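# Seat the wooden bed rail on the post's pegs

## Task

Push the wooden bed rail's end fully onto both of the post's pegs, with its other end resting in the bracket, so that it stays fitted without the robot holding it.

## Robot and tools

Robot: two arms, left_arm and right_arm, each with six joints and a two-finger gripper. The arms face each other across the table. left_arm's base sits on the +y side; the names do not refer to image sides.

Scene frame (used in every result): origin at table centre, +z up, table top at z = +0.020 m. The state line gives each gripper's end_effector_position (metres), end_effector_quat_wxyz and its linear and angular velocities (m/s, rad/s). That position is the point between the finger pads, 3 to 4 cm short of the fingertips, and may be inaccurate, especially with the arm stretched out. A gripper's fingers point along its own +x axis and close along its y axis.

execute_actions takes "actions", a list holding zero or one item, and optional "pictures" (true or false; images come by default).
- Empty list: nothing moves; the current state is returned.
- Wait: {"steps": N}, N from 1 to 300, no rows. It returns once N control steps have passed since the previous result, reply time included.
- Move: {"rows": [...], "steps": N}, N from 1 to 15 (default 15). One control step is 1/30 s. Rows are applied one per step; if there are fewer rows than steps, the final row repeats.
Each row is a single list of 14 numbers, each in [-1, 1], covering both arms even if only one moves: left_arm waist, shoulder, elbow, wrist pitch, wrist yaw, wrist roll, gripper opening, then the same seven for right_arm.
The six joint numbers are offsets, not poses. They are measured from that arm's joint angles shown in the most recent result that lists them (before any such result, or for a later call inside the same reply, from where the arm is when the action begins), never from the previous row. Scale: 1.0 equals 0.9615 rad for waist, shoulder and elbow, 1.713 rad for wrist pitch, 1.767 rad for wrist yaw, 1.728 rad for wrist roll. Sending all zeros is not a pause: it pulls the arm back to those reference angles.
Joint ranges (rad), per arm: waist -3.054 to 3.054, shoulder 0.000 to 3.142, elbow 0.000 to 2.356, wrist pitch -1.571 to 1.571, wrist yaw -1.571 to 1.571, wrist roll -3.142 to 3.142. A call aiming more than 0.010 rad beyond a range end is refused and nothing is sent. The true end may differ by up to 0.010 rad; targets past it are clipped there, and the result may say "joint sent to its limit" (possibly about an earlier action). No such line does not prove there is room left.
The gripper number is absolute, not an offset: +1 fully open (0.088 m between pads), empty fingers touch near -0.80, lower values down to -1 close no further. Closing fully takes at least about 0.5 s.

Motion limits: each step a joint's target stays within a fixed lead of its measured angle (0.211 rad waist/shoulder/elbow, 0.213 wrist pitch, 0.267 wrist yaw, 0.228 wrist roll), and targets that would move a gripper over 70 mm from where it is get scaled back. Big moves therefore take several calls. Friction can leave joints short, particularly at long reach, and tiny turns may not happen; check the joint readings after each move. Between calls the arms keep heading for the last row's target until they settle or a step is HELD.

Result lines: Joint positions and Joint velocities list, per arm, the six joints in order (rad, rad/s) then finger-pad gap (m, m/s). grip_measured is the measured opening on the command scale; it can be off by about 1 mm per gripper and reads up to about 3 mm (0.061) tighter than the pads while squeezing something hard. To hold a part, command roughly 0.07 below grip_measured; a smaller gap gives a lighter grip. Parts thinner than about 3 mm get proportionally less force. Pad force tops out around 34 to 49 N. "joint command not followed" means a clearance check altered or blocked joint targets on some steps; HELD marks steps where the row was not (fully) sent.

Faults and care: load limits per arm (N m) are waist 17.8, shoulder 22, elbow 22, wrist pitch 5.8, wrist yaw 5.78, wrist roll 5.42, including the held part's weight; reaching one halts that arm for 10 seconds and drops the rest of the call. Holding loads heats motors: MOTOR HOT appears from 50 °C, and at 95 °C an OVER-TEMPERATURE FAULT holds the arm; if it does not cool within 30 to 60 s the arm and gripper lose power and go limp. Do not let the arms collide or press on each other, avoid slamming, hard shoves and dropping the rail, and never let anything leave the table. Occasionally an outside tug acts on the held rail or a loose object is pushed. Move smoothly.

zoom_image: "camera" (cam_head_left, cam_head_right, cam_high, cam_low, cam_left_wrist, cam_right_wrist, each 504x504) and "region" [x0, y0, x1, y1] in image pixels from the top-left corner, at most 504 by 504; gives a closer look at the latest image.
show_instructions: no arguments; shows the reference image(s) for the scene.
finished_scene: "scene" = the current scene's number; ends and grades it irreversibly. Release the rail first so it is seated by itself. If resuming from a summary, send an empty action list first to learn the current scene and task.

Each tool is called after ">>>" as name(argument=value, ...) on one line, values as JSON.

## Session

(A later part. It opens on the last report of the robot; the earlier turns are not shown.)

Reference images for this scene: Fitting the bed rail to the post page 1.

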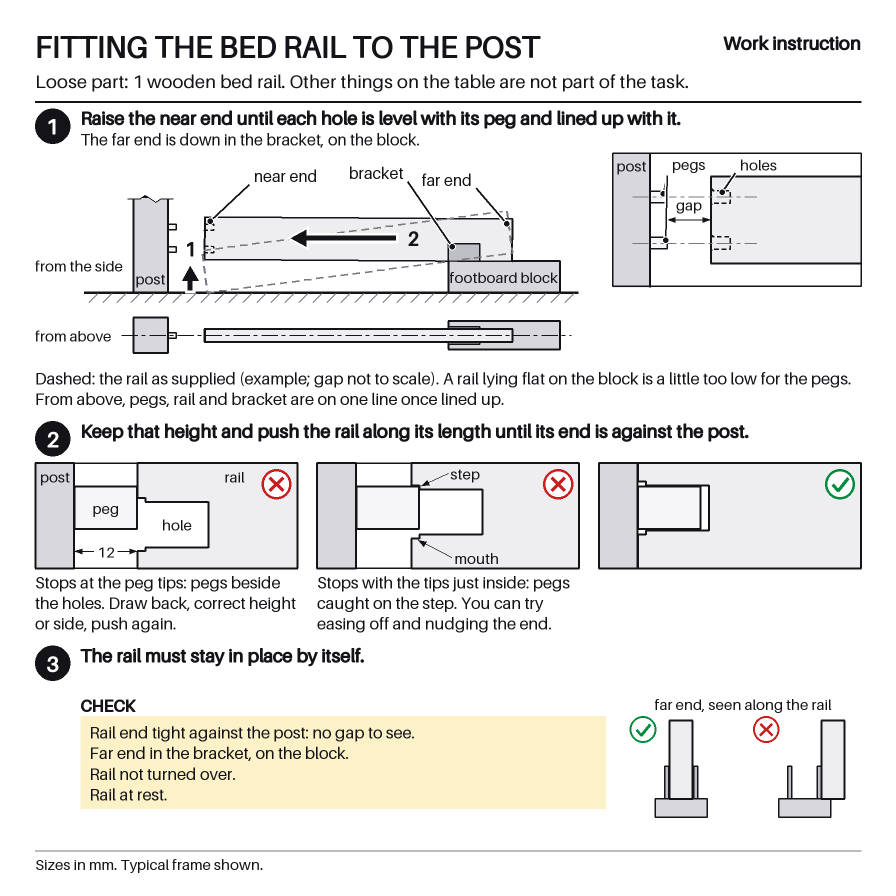

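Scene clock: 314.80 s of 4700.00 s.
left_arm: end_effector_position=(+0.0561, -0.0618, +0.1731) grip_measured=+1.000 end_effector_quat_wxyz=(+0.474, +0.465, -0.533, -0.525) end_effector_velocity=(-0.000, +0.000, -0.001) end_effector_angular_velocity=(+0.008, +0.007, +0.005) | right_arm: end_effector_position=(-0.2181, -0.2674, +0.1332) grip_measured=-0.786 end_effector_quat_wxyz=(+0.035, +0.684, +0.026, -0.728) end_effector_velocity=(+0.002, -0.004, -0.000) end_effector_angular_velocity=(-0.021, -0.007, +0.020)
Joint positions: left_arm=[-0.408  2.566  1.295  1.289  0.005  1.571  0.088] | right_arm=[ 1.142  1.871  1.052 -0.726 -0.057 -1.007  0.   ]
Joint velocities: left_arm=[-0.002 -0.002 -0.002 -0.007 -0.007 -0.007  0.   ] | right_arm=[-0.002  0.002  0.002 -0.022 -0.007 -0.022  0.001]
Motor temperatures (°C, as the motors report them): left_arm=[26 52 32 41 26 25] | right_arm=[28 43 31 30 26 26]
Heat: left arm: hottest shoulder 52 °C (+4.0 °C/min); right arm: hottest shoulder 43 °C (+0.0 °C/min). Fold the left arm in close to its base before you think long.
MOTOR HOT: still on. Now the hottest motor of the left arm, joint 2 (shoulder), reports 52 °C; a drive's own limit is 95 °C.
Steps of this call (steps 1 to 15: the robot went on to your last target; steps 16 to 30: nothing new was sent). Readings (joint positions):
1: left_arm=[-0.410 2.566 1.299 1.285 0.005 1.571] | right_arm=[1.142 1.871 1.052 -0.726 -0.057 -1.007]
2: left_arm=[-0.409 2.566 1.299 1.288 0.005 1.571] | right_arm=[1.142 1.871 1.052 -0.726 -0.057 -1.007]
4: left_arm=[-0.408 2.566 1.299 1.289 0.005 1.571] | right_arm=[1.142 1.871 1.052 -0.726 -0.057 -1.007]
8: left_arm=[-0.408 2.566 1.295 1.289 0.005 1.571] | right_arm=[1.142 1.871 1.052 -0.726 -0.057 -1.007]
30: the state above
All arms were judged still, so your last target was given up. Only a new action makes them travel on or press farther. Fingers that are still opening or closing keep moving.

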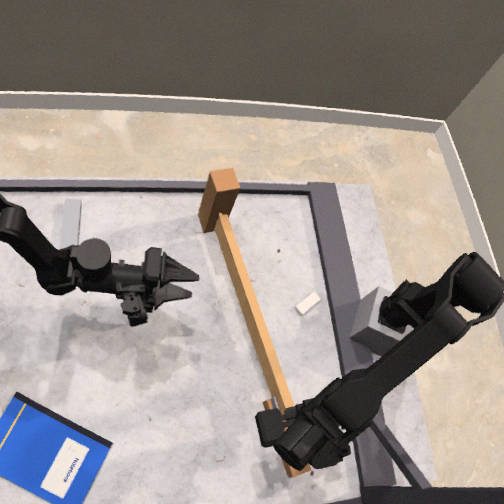

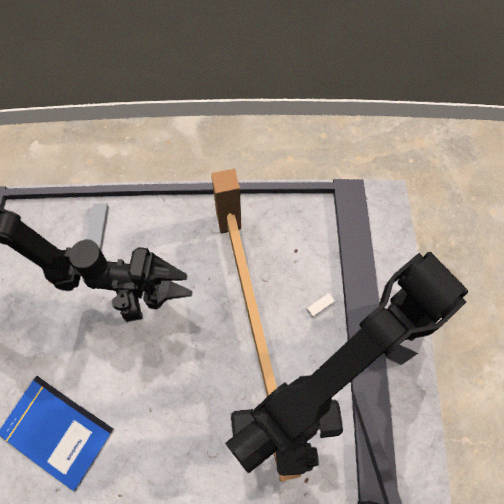

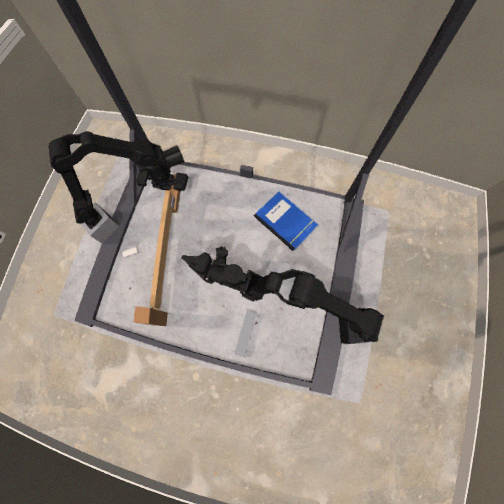

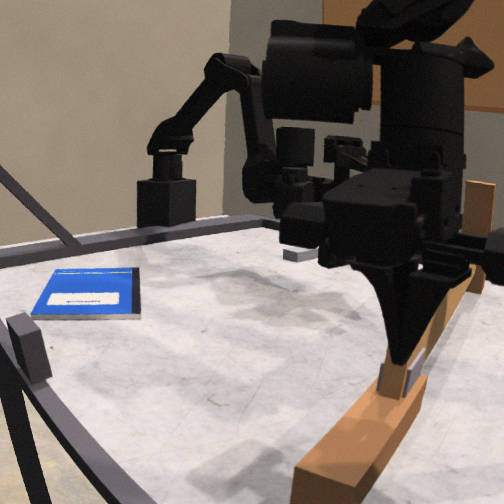

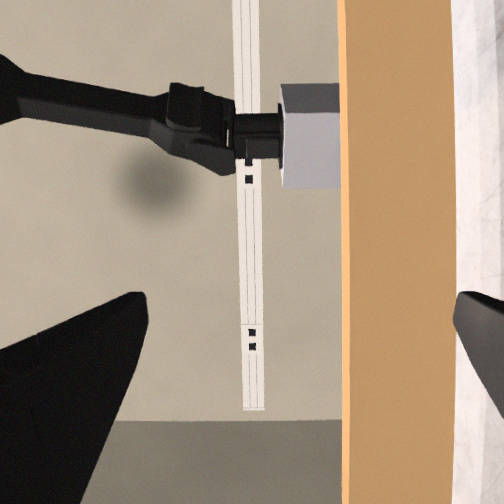

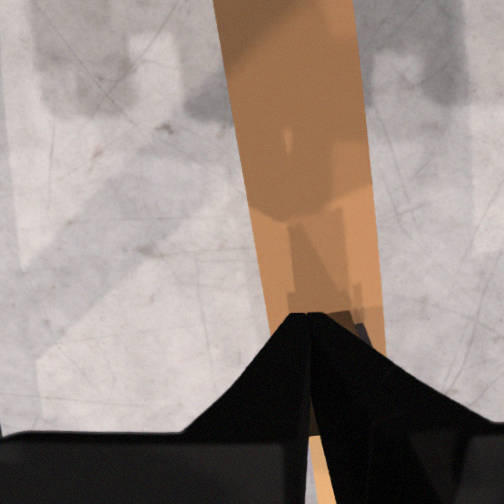

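>>> execute_actions(actions=[{"rows":[[0.05,0.33,0.31,0.0,0,0,1, 0,0,0,0,0,0,-0.8]],"steps":15}], pictures=false)

>>> execute_actions(actions=[{"steps":20}])

Scene clock: 318.20 s of 4700.00 s.
left_arm: end_effector_position=(+0.0834, -0.1031, +0.1309) grip_measured=+1.000 end_effector_quat_wxyz=(+0.504, +0.460, -0.534, -0.499) end_effector_velocity=(-0.004, -0.002, -0.003) end_effector_angular_velocity=(+0.003, +0.008, -0.001) | right_arm: end_effector_position=(-0.2181, -0.2674, +0.1332) grip_measured=-0.786 end_effector_quat_wxyz=(+0.035, +0.684, +0.026, -0.728) end_effector_velocity=(+0.002, -0.001, +0.000) end_effector_angular_velocity=(-0.009, +0.002, +0.015)
Joint positions: left_arm=[-0.357  2.826  1.601  1.303  0.007  1.564  0.088] | right_arm=[ 1.142  1.871  1.052 -0.726 -0.057 -1.007  0.   ]
Joint velocities: left_arm=[-0.007  0.012  0.017 -0.007 -0.007 -0.007  0.   ] | right_arm=[-0.007 -0.002 -0.002 -0.007 -0.007 -0.022 -0.   ]
Motor temperatures (°C, as the motors report them): left_arm=[26 52 32 41 26 25] | right_arm=[28 43 31 30 26 26]
Heat: left arm: hottest shoulder 52 °C (+4.0 °C/min); right arm: hottest shoulder 43 °C (+0.0 °C/min). Fold the left arm in close to its base before you think long.
MOTOR HOT: still on. Now the hottest motor of the left arm, joint 2 (shoulder), reports 52 °C; a drive's own limit is 95 °C.
Steps of this call (steps 1 to 87: nothing new was sent; steps 88 to 102: all 15 steps of this action). Readings (joint positions):
88: left_arm=[-0.406 2.601 1.334 1.299 0.007 1.571] | right_arm=[1.142 1.871 1.052 -0.726 -0.057 -1.007]
89: left_arm=[-0.400 2.647 1.406 1.300 0.007 1.571] | right_arm=[1.142 1.871 1.052 -0.726 -0.057 -1.007]
91: left_arm=[-0.383 2.740 1.516 1.298 0.007 1.571] | right_arm=[1.142 1.871 1.052 -0.726 -0.057 -1.007]
95: left_arm=[-0.358 2.814 1.581 1.303 0.007 1.564] | right_arm=[1.142 1.871 1.052 -0.726 -0.057 -1.007]
102: the state above

Scene clock: 318.87 s of 4700.00 s.
left_arm: end_effector_position=(+0.0834, -0.1033, +0.1310) grip_measured=+1.000 end_effector_quat_wxyz=(+0.504, +0.460, -0.534, -0.499) end_effector_velocity=(-0.000, +0.000, +0.000) end_effector_angular_velocity=(+0.008, +0.007, +0.004) | right_arm: end_effector_position=(-0.2181, -0.2674, +0.1332) grip_measured=-0.786 end_effector_quat_wxyz=(+0.035, +0.684, +0.026, -0.728) end_effector_velocity=(+0.001, -0.002, +0.000) end_effector_angular_velocity=(-0.009, +0.002, +0.020)
Joint positions: left_arm=[-0.357  2.827  1.603  1.303  0.007  1.564  0.088] | right_arm=[ 1.142  1.871  1.052 -0.726 -0.057 -1.007  0.   ]
Joint velocities: left_arm=[-0.002 -0.007 -0.007 -0.007 -0.007 -0.007  0.   ] | right_arm=[-0.002 -0.002 -0.002 -0.007 -0.007 -0.022 -0.   ]
Motor temperatures (°C, as the motors report them): left_arm=[26 52 32 41 26 25] | right_arm=[28 42 31 30 26 26]
Heat: left arm: hottest shoulder 52 °C (+4.0 °C/min); right arm: hottest shoulder 42 °C (-1.0 °C/min). Fold the left arm in close to its base before you think long.
MOTOR HOT: still on. Now the hottest motor of the left arm, joint 2 (shoulder), reports 52 °C; a drive's own limit is 95 °C.
Steps of this call (steps 1 to 15: the robot went on to your last target; steps 16 to 20: nothing new was sent). Readings (joint positions):
1: left_arm=[-0.357 2.826 1.601 1.303 0.007 1.564] | right_arm=[1.142 1.871 1.052 -0.726 -0.057 -1.007]
2: left_arm=[-0.357 2.826 1.602 1.303 0.007 1.564] | right_arm=[1.142 1.871 1.052 -0.726 -0.057 -1.007]
4: left_arm=[-0.357 2.826 1.602 1.303 0.007 1.564] | right_arm=[1.142 1.871 1.052 -0.726 -0.057 -1.007]
8: left_arm=[-0.357 2.827 1.603 1.303 0.007 1.564] | right_arm=[1.142 1.871 1.052 -0.726 -0.057 -1.007]
20: the state above
All arms were judged still, so your last target was given up. Only a new action makes them travel on or press farther. Fingers that are still opening or closing keep moving.

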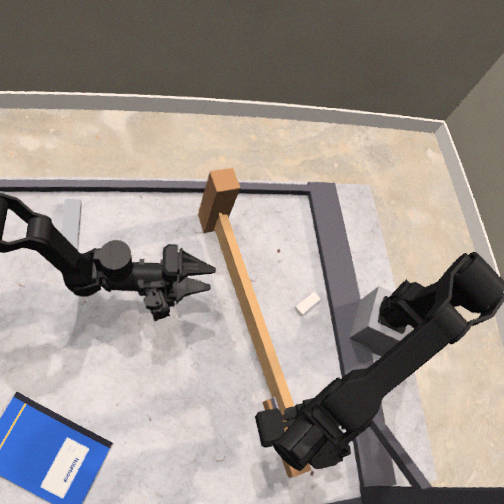

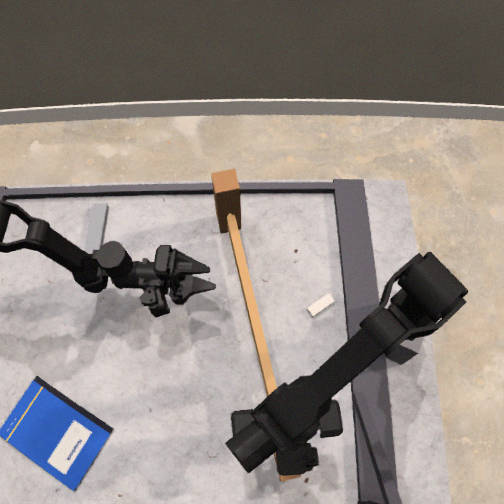

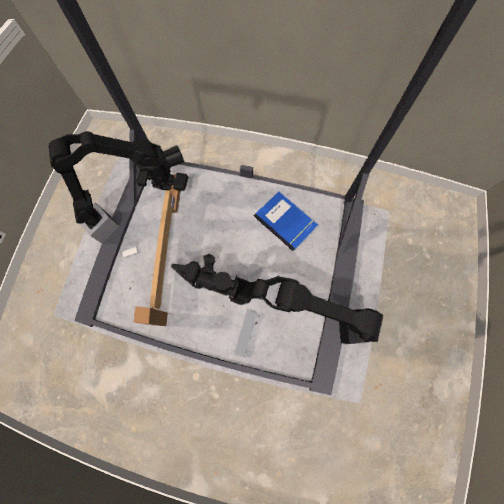

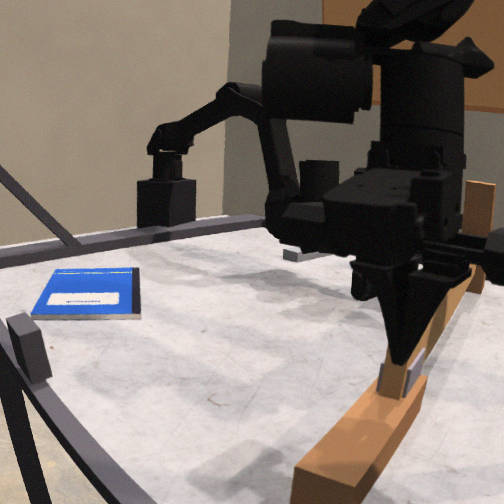

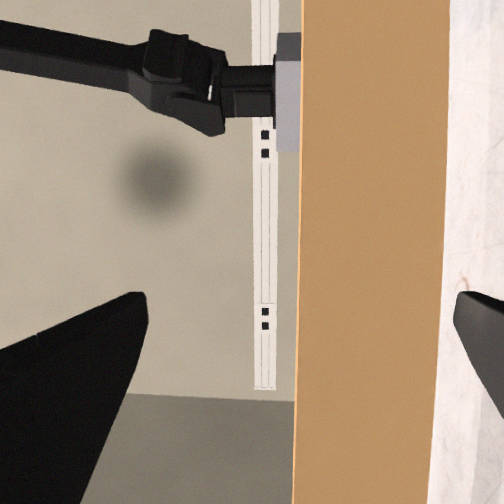

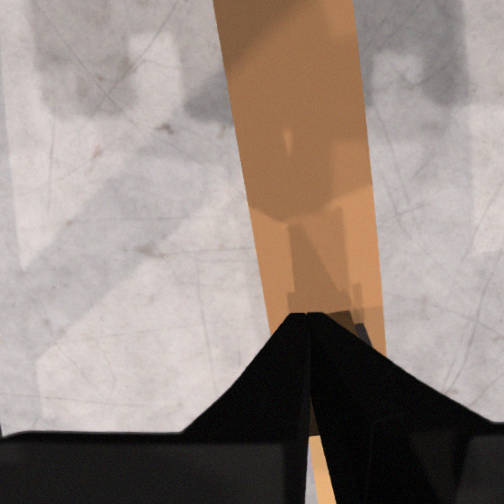

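>>> execute_actions(actions=[{"rows":[[0,-0.03,0.21,-0.455,0,0,1, 0,0,0,0,0,0,-0.8]],"steps":15}], pictures=false)

>>> execute_actions(actions=[{"steps":20}])

Scene clock: 327.80 s of 4700.00 s.
left_arm: end_effector_position=(+0.0808, -0.1397, +0.1057) grip_measured=+1.000 end_effector_quat_wxyz=(+0.386, +0.564, -0.422, -0.596) end_effector_velocity=(+0.001, +0.008, -0.016) end_effector_angular_velocity=(+0.207, -0.017, -0.007) | right_arm: end_effector_position=(-0.2181, -0.2674, +0.1332) grip_measured=-0.786 end_effector_quat_wxyz=(+0.035, +0.684, +0.026, -0.728) end_effector_velocity=(+0.000, +0.002, +0.000) end_effector_angular_velocity=(+0.003, +0.011, +0.015)
Joint positions: left_arm=[-0.358  2.758  1.831  0.574  0.007  1.565  0.088] | right_arm=[ 1.142  1.871  1.052 -0.726 -0.057 -1.007  0.   ]
Joint velocities: left_arm=[ 0.002 -0.046  0.032 -0.286  0.007  0.007  0.   ] | right_arm=[-0.007 -0.002 -0.002  0.007 -0.007 -0.022 -0.   ]
Motor temperatures (°C, as the motors report them): left_arm=[26 50 32 39 26 25] | right_arm=[28 42 32 29 26 26]
Heat: left arm: hottest shoulder 50 °C (+1.0 °C/min); right arm: hottest shoulder 42 °C (-1.0 °C/min). Fold the left arm in close to its base before you think long.
MOTOR HOT: still on. Now the hottest motor of the left arm, joint 2 (shoulder), reports 50 °C; a drive's own limit is 95 °C.
Steps of this call (steps 1 to 90: nothing new was sent; then 5.43 s passed at rest; steps 91 to 105: all 15 steps of this action). Readings (joint positions):
91: left_arm=[-0.357 2.824 1.644 1.259 0.007 1.564] | right_arm=[1.142 1.871 1.052 -0.726 -0.057 -1.007]
92: left_arm=[-0.357 2.824 1.696 1.169 0.007 1.564] | right_arm=[1.142 1.871 1.052 -0.726 -0.057 -1.007]
94: left_arm=[-0.357 2.820 1.754 1.051 0.007 1.564] | right_arm=[1.142 1.871 1.052 -0.726 -0.057 -1.007]
98: left_arm=[-0.358 2.796 1.802 0.815 0.007 1.565] | right_arm=[1.142 1.871 1.052 -0.726 -0.057 -1.007]
105: the state above

Scene clock: 328.47 s of 4700.00 s.
left_arm: end_effector_position=(+0.0809, -0.1391, +0.1044) grip_measured=+1.000 end_effector_quat_wxyz=(+0.381, +0.567, -0.418, -0.599) end_effector_velocity=(-0.003, +0.001, -0.001) end_effector_angular_velocity=(+0.008, +0.009, -0.007) | right_arm: end_effector_position=(-0.2181, -0.2674, +0.1332) grip_measured=-0.786 end_effector_quat_wxyz=(+0.035, +0.684, +0.026, -0.728) end_effector_velocity=(+0.003, -0.001, +0.000) end_effector_angular_velocity=(-0.001, -0.010, +0.005)
Joint positions: left_arm=[-0.358  2.754  1.834  0.55   0.007  1.565  0.088] | right_arm=[ 1.142  1.871  1.052 -0.726 -0.057 -1.007  0.   ]
Joint velocities: left_arm=[-0.002 -0.002 -0.002 -0.007  0.007 -0.007  0.   ] | right_arm=[-0.002 -0.002 -0.002 -0.007  0.007 -0.007 -0.   ]
Motor temperatures (°C, as the motors report them): left_arm=[26 50 32 39 26 25] | right_arm=[28 42 32 29 26 26]
Heat: left arm: hottest shoulder 50 °C (+1.0 °C/min); right arm: hottest shoulder 42 °C (-1.0 °C/min). Fold the left arm in close to its base before you think long.
MOTOR HOT: still on. Now the hottest motor of the left arm, joint 2 (shoulder), reports 50 °C; a drive's own limit is 95 °C.
Steps of this call (steps 1 to 20: the robot went on to your last target). Readings (joint positions):
1: left_arm=[-0.358 2.756 1.832 0.567 0.007 1.565] | right_arm=[1.142 1.871 1.052 -0.726 -0.057 -1.007]
2: left_arm=[-0.358 2.756 1.833 0.562 0.007 1.565] | right_arm=[1.142 1.871 1.052 -0.726 -0.057 -1.007]
4: left_arm=[-0.358 2.755 1.833 0.556 0.007 1.565] | right_arm=[1.142 1.871 1.052 -0.726 -0.057 -1.007]
8: left_arm=[-0.358 2.754 1.834 0.551 0.007 1.565] | right_arm=[1.142 1.871 1.052 -0.726 -0.057 -1.007]
20: the state above

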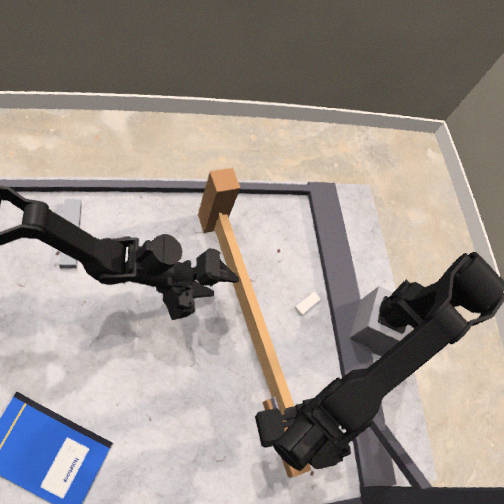

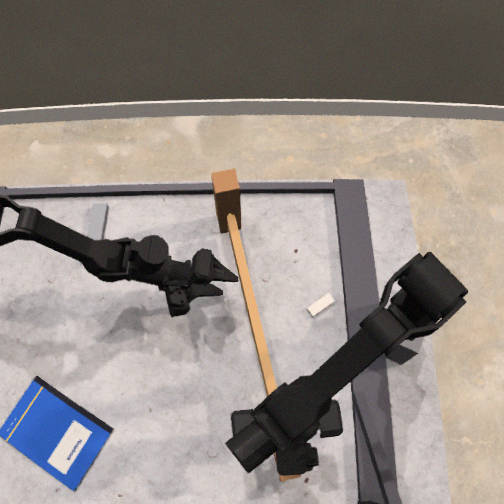

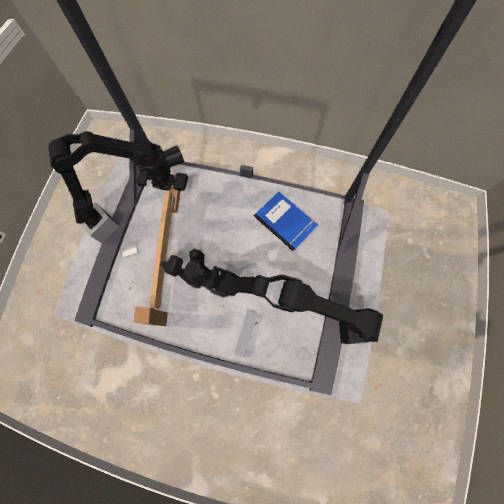

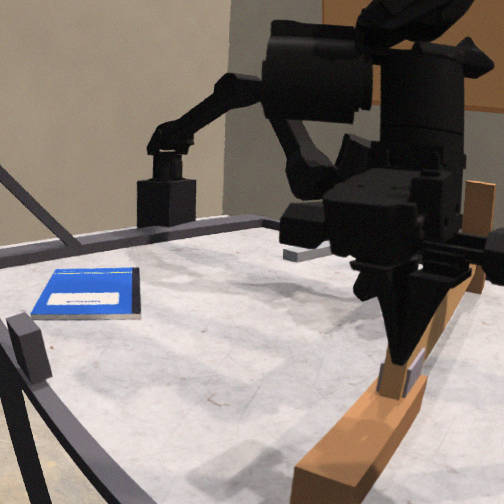

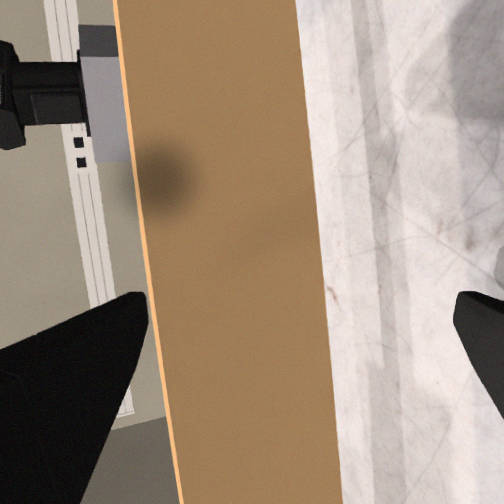

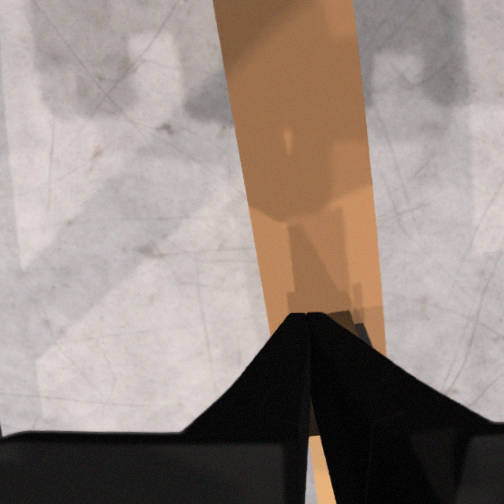

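>>> execute_actions(actions=[{"rows":[[0,0,0.1,-0.03,0,0,1, 0,0,0,0,0,0,-0.8],[0,0,0.1,-0.03,0,0,1, 0,0,0,0,0,0,-0.8],[0,0,0.1,-0.03,0,0,1, 0,0,0,0,0,0,-0.8],[0,0,0.2,-0.06,0,0,1, 0,0,0,0,0,0,-0.8]],"steps":15}])

Scene clock: 332.07 s of 4700.00 s.
left_arm: end_effector_position=(+0.0788, -0.1720, +0.1662) grip_measured=+1.000 end_effector_quat_wxyz=(+0.408, +0.547, -0.444, -0.580) end_effector_velocity=(-0.000, +0.004, -0.013) end_effector_angular_velocity=(+0.066, +0.001, +0.007) | right_arm: end_effector_position=(-0.2181, -0.2674, +0.1332) grip_measured=-0.786 end_effector_quat_wxyz=(+0.035, +0.684, +0.026, -0.728) end_effector_velocity=(-0.001, +0.001, +0.000) end_effector_angular_velocity=(+0.003, +0.011, +0.020)
Joint positions: left_arm=[-0.358  2.748  2.024  0.447  0.007  1.566  0.088] | right_arm=[ 1.142  1.871  1.052 -0.726 -0.057 -1.007  0.   ]
Joint velocities: left_arm=[-0.002 -0.002 -0.002 -0.066 -0.007 -0.007  0.   ] | right_arm=[-0.002 -0.002 -0.002  0.007 -0.007 -0.022 -0.   ]
Motor temperatures (°C, as the motors report them): left_arm=[26 50 32 39 26 25] | right_arm=[28 42 32 29 26 26]
Heat: left arm: hottest shoulder 50 °C (+1.0 °C/min); right arm: hottest shoulder 42 °C (-1.0 °C/min). Fold the left arm in close to its base before you think long.
MOTOR HOT: still on. Now the hottest motor of the left arm, joint 2 (shoulder), reports 50 °C; a drive's own limit is 95 °C.
Steps of this call (steps 1 to 15: the robot went on to your last target; steps 16 to 90: nothing new was sent; then 0.10 s passed at rest; steps 91 to 105: all 15 steps of this action). Readings (joint positions):
91: left_arm=[-0.358 2.750 1.857 0.528 0.007 1.566] | right_arm=[1.142 1.871 1.052 -0.726 -0.057 -1.007]
92: left_arm=[-0.358 2.750 1.877 0.515 0.007 1.566] | right_arm=[1.142 1.871 1.052 -0.726 -0.057 -1.007]
94: left_arm=[-0.358 2.750 1.913 0.485 0.007 1.566] | right_arm=[1.142 1.871 1.052 -0.726 -0.057 -1.007]
98: left_arm=[-0.358 2.753 1.995 0.465 0.007 1.566] | right_arm=[1.142 1.871 1.052 -0.726 -0.057 -1.007]
105: the state above

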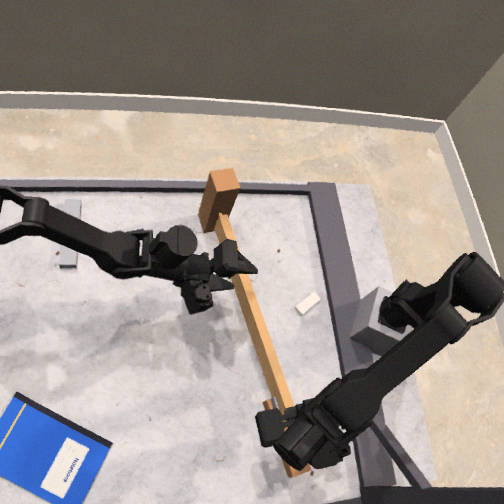

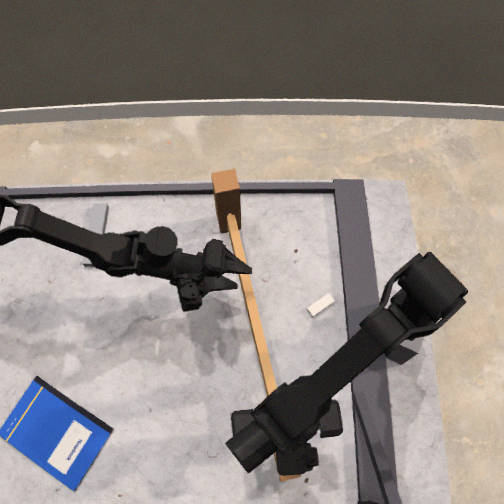

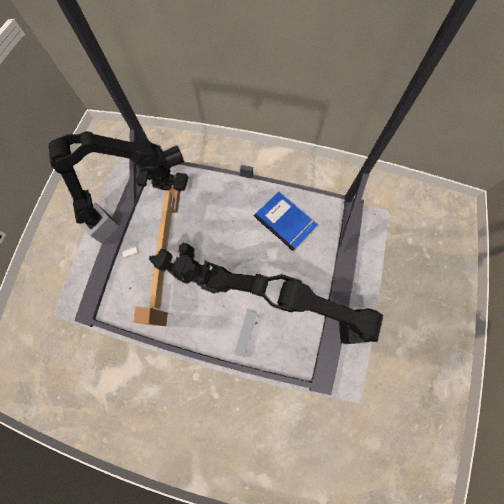

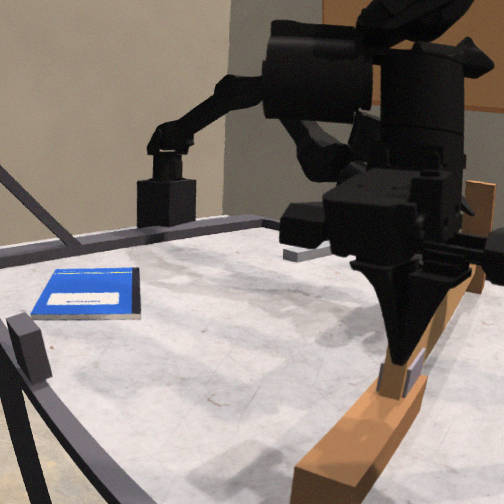

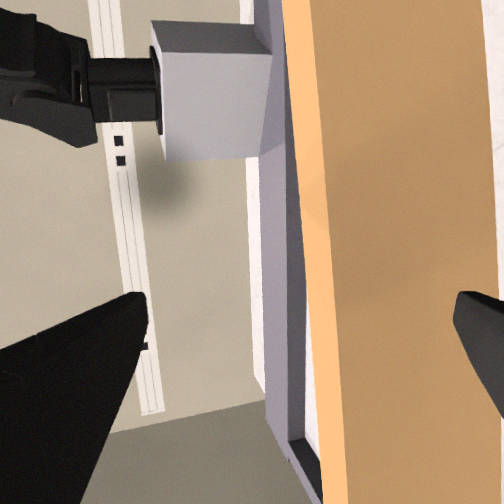

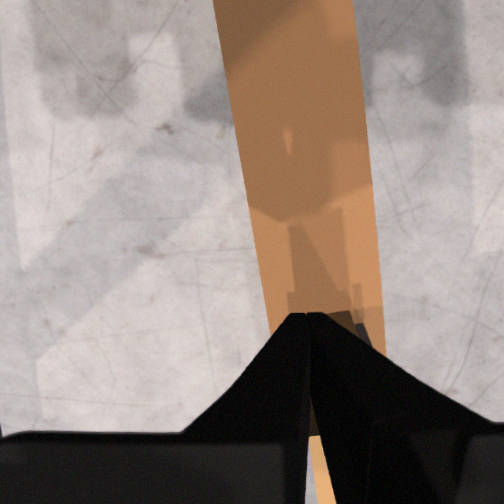

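>>> execute_actions(actions=[{"rows":[[0,0.05,0,0.02,0,0,1, 0,0,0,0,0,0,-0.8],[0,0.05,0,0.02,0,0,1, 0,0,0,0,0,0,-0.8],[0,0.05,0,0.02,0,0,1, 0,0,0,0,0,0,-0.8],[0,0.1,0,0.04,0,0,1, 0,0,0,0,0,0,-0.8]],"steps":15}])

Scene clock: 335.53 s of 4700.00 s.
left_arm: end_effector_position=(+0.0790, -0.1690, +0.1282) grip_measured=+1.000 end_effector_quat_wxyz=(+0.405, +0.550, -0.441, -0.583) end_effector_velocity=(-0.004, -0.004, +0.014) end_effector_angular_velocity=(-0.075, +0.010, +0.002) | right_arm: end_effector_position=(-0.2181, -0.2674, +0.1332) grip_measured=-0.786 end_effector_quat_wxyz=(+0.035, +0.684, +0.026, -0.728) end_effector_velocity=(+0.003, -0.004, +0.000) end_effector_angular_velocity=(-0.021, -0.007, +0.020)
Joint positions: left_arm=[-0.358  2.826  2.027  0.512  0.007  1.566  0.088] | right_arm=[ 1.142  1.871  1.052 -0.726 -0.057 -1.007  0.   ]
Joint velocities: left_arm=[-0.007  0.002 -0.002  0.081 -0.007 -0.007  0.   ] | right_arm=[-0.002 -0.002 -0.002 -0.022 -0.007 -0.022  0.   ]
Motor temperatures (°C, as the motors report them): left_arm=[26 51 32 39 26 25] | right_arm=[28 42 32 29 26 26]
Heat: left arm: hottest shoulder 51 °C (+2.0 °C/min); right arm: hottest shoulder 42 °C (-1.0 °C/min). Fold the left arm in close to its base before you think long.
MOTOR HOT: still on. Now the hottest motor of the left arm, joint 2 (shoulder), reports 51 °C; a drive's own limit is 95 °C.
Steps of this call (steps 1 to 15: the robot went on to your last target; steps 16 to 89: nothing new was sent; steps 90 to 104: all 15 steps of this action). Readings (joint positions):
90: left_arm=[-0.358 2.750 2.025 0.454 0.007 1.566] | right_arm=[1.142 1.871 1.052 -0.726 -0.057 -1.007]
91: left_arm=[-0.358 2.753 2.025 0.464 0.007 1.566] | right_arm=[1.142 1.871 1.052 -0.726 -0.057 -1.007]
93: left_arm=[-0.358 2.766 2.025 0.485 0.007 1.566] | right_arm=[1.142 1.871 1.052 -0.726 -0.057 -1.007]
97: left_arm=[-0.358 2.800 2.027 0.505 0.007 1.566] | right_arm=[1.142 1.871 1.052 -0.726 -0.057 -1.007]
104: the state above

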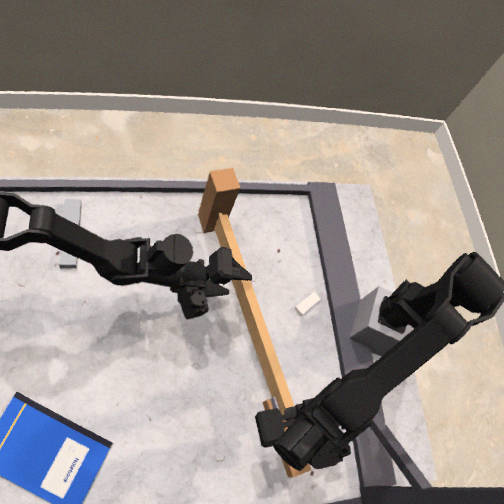

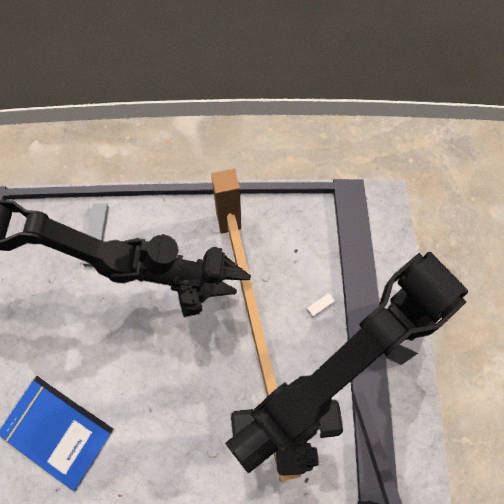

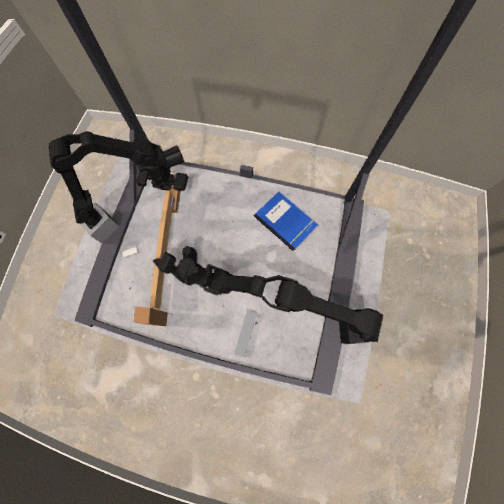

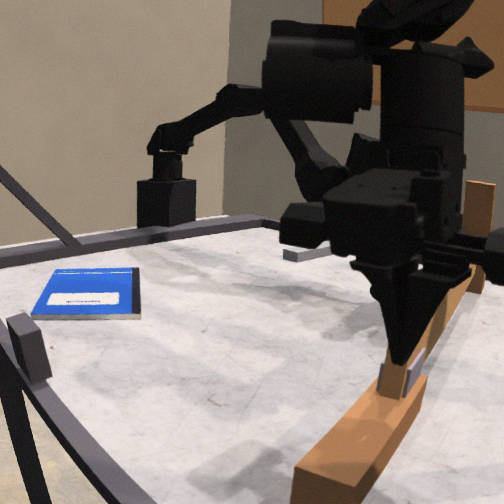

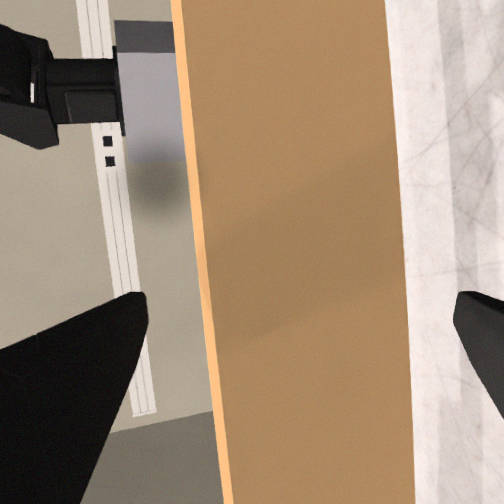

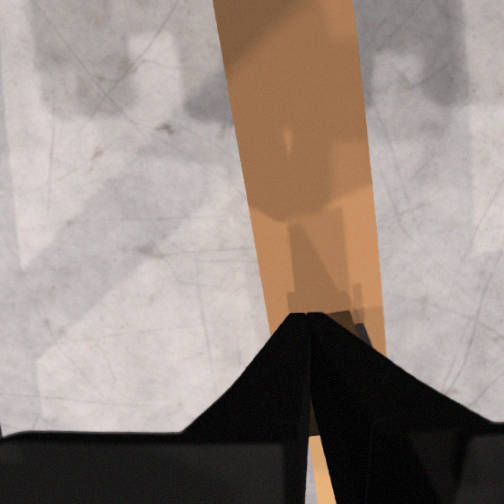

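>>> execute_actions(actions=[{"rows":[[0.035,0,0.05,-0.06,0,0,1, 0,0,0,0,0,0,-0.8],[0.035,0,0.05,-0.06,0,0,1, 0,0,0,0,0,0,-0.8],[0.035,0,0.05,-0.06,0,0,1, 0,0,0,0,0,0,-0.8],[0.07,0,0.1,-0.115,0,0,1, 0,0,0,0,0,0,-0.8]],"steps":15}])

Scene clock: 339.70 s of 4700.00 s.
left_arm: end_effector_position=(+0.1321, -0.1736, +0.1255) grip_measured=+1.000 end_effector_quat_wxyz=(+0.397, +0.587, -0.389, -0.589) end_effector_velocity=(-0.048, +0.004, -0.010) end_effector_angular_velocity=(+0.051, +0.005, -0.061) | right_arm: end_effector_position=(-0.2181, -0.2674, +0.1332) grip_measured=-0.786 end_effector_quat_wxyz=(+0.035, +0.684, +0.026, -0.728) end_effector_velocity=(+0.000, -0.001, +0.001) end_effector_angular_velocity=(-0.006, +0.004, +0.005)
Joint positions: left_arm=[-0.281  2.826  2.114  0.319  0.008  1.566  0.088] | right_arm=[ 1.142  1.871  1.052 -0.726 -0.057 -1.007  0.   ]
Joint velocities: left_arm=[-0.071 -0.002 -0.002 -0.051 -0.007 -0.007  0.   ] | right_arm=[-0.002 -0.002  0.002 -0.007 -0.007 -0.007 -0.   ]
Motor temperatures (°C, as the motors report them): left_arm=[26 53 33 39 26 25] | right_arm=[27 42 32 29 26 26]
Heat: left arm: hottest shoulder 53 °C (+4.1 °C/min); right arm: hottest shoulder 42 °C (-1.0 °C/min). Fold the left arm in close to its base before you think long.
MOTOR HOT: still on. Now the hottest motor of the left arm, joint 2 (shoulder), reports 53 °C; a drive's own limit is 95 °C.
Steps of this call (steps 1 to 15: the robot went on to your last target; steps 16 to 90: nothing new was sent; then 0.67 s passed at rest; steps 91 to 105: all 15 steps of this action). Readings (joint positions):
91: left_arm=[-0.356 2.826 2.036 0.488 0.007 1.566] | right_arm=[1.142 1.871 1.052 -0.726 -0.057 -1.007]
92: left_arm=[-0.353 2.826 2.044 0.463 0.007 1.566] | right_arm=[1.142 1.871 1.052 -0.726 -0.057 -1.007]
94: left_arm=[-0.341 2.826 2.065 0.408 0.008 1.566] | right_arm=[1.142 1.871 1.052 -0.726 -0.057 -1.007]
98: left_arm=[-0.299 2.826 2.102 0.341 0.008 1.566] | right_arm=[1.142 1.871 1.052 -0.726 -0.057 -1.007]
105: the state above

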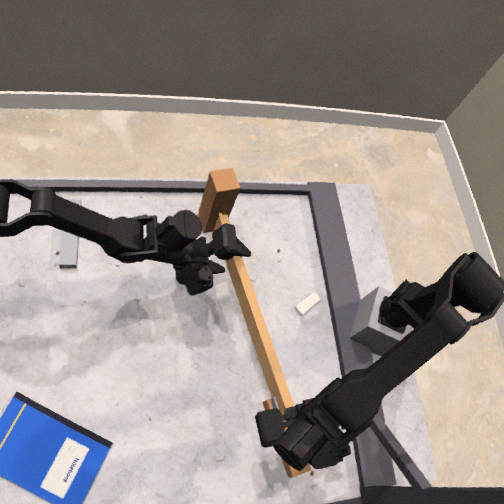

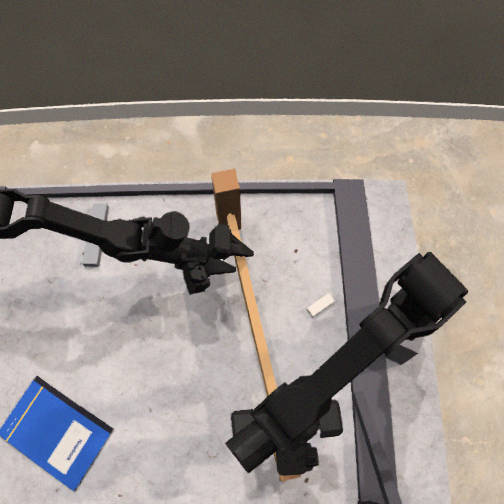

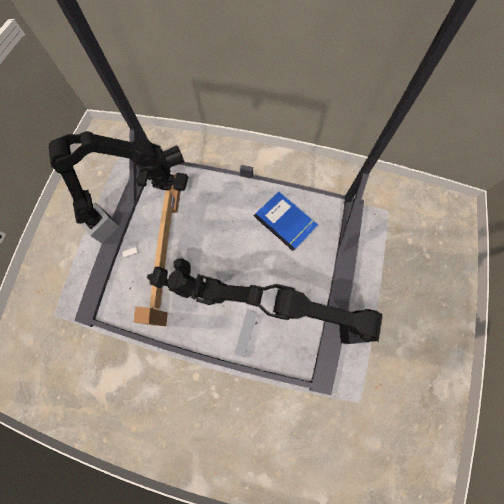

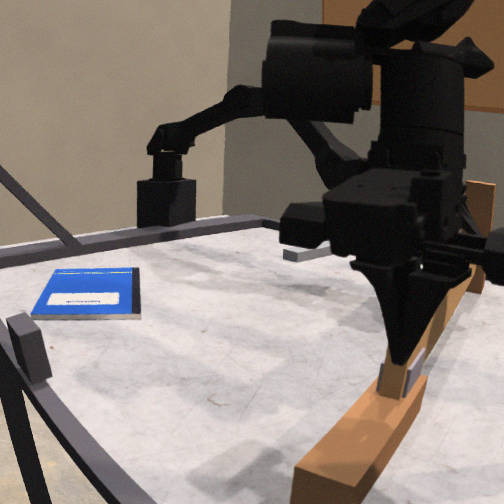

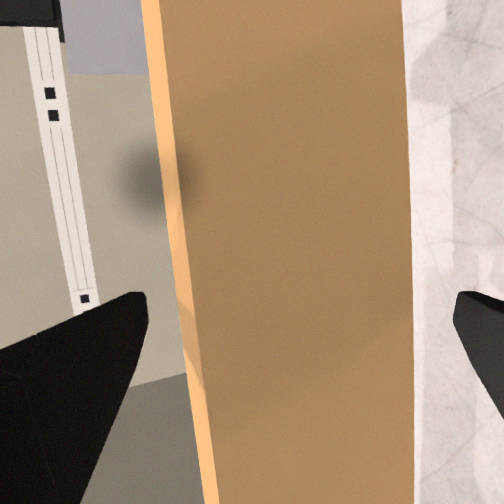

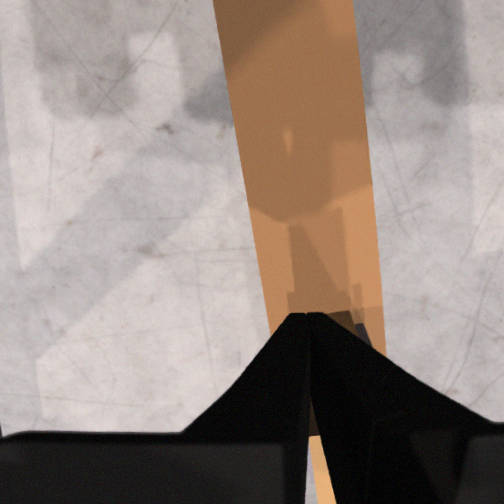

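>>> execute_actions(actions=[])

Scene clock: 347.90 s of 4700.00 s.
left_arm: end_effector_position=(+0.1247, -0.1737, +0.1256) grip_measured=+1.000 end_effector_quat_wxyz=(+0.393, +0.585, -0.392, -0.591) end_effector_velocity=(+0.002, -0.001, +0.003) end_effector_angular_velocity=(-0.002, -0.002, +0.021) | right_arm: end_effector_position=(-0.2181, -0.2674, +0.1332) grip_measured=-0.786 end_effector_quat_wxyz=(+0.035, +0.684, +0.026, -0.728) end_effector_velocity=(+0.003, -0.004, +0.000) end_effector_angular_velocity=(-0.021, -0.007, +0.005)
Joint positions: left_arm=[-0.292  2.826  2.114  0.318  0.008  1.566  0.088] | right_arm=[ 1.142  1.871  1.052 -0.726 -0.057 -1.007  0.   ]
Joint velocities: left_arm=[-0.002 -0.002  0.007 -0.007 -0.022 -0.007  0.   ] | right_arm=[-0.002 -0.002 -0.002 -0.022 -0.007 -0.007 -0.   ]
Motor temperatures (°C, as the motors report them): left_arm=[26 56 34 39 26 25] | right_arm=[27 42 32 29 26 26]
Heat: left arm: hottest shoulder 56 °C (+7.1 °C/min); right arm: hottest shoulder 42 °C (+0.0 °C/min). Fold the left arm in close to its base before you think long.
MOTOR HOT: still on. Now the hottest motor of the left arm, joint 2 (shoulder), reports 56 °C; a drive's own limit is 95 °C.
Steps of this call (steps 1 to 30: the robot went on to your last target; steps 31 to 90: nothing new was sent; then 5.20 s passed at rest). Readings (joint positions):
1: left_arm=[-0.283 2.826 2.114 0.319 0.008 1.566] | right_arm=[1.142 1.871 1.052 -0.726 -0.057 -1.007]
2: left_arm=[-0.285 2.826 2.114 0.319 0.008 1.566] | right_arm=[1.142 1.871 1.052 -0.726 -0.057 -1.007]
4: left_arm=[-0.289 2.826 2.114 0.319 0.008 1.566] | right_arm=[1.142 1.871 1.052 -0.726 -0.057 -1.007]
8: left_arm=[-0.292 2.826 2.114 0.319 0.008 1.566] | right_arm=[1.142 1.871 1.052 -0.726 -0.057 -1.007]
90: the state above
All arms were judged still, so your last target was given up. Only a new action makes them travel on or press farther. Fingers that are still opening or closing keep moving.

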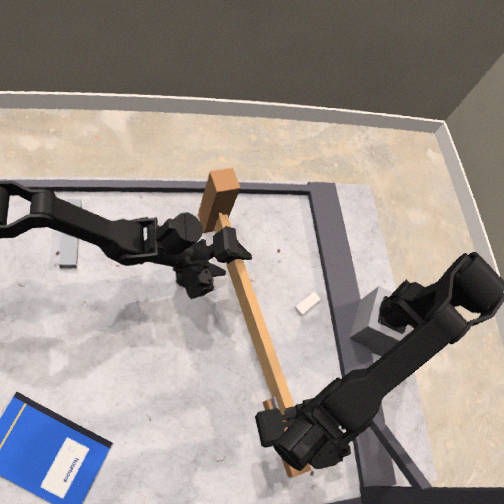

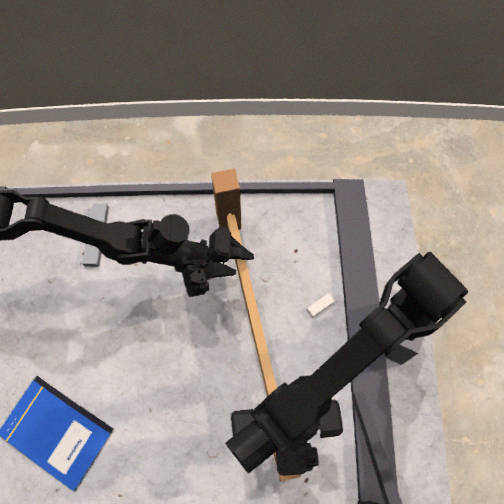

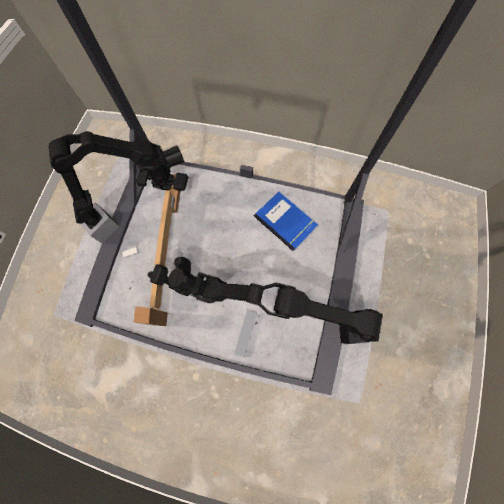

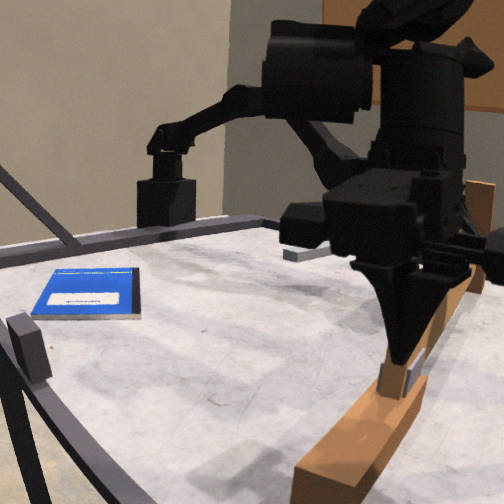

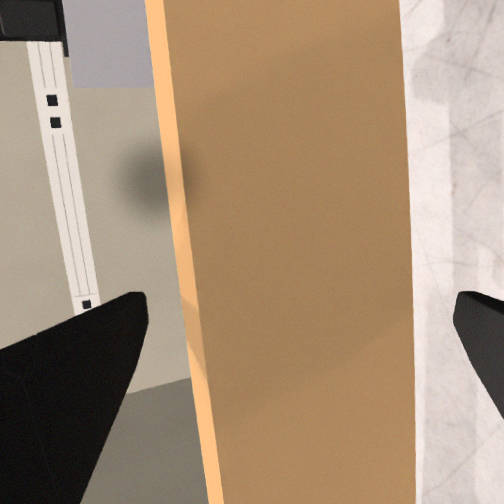

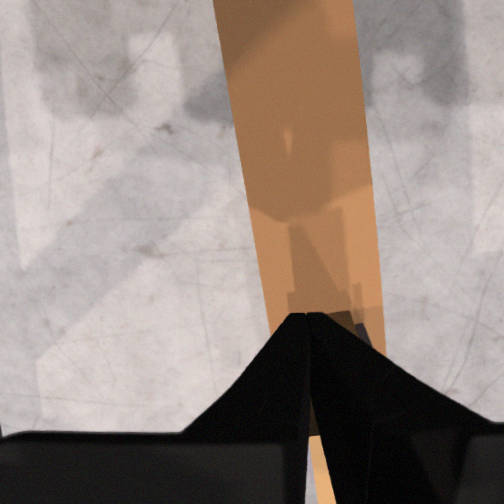

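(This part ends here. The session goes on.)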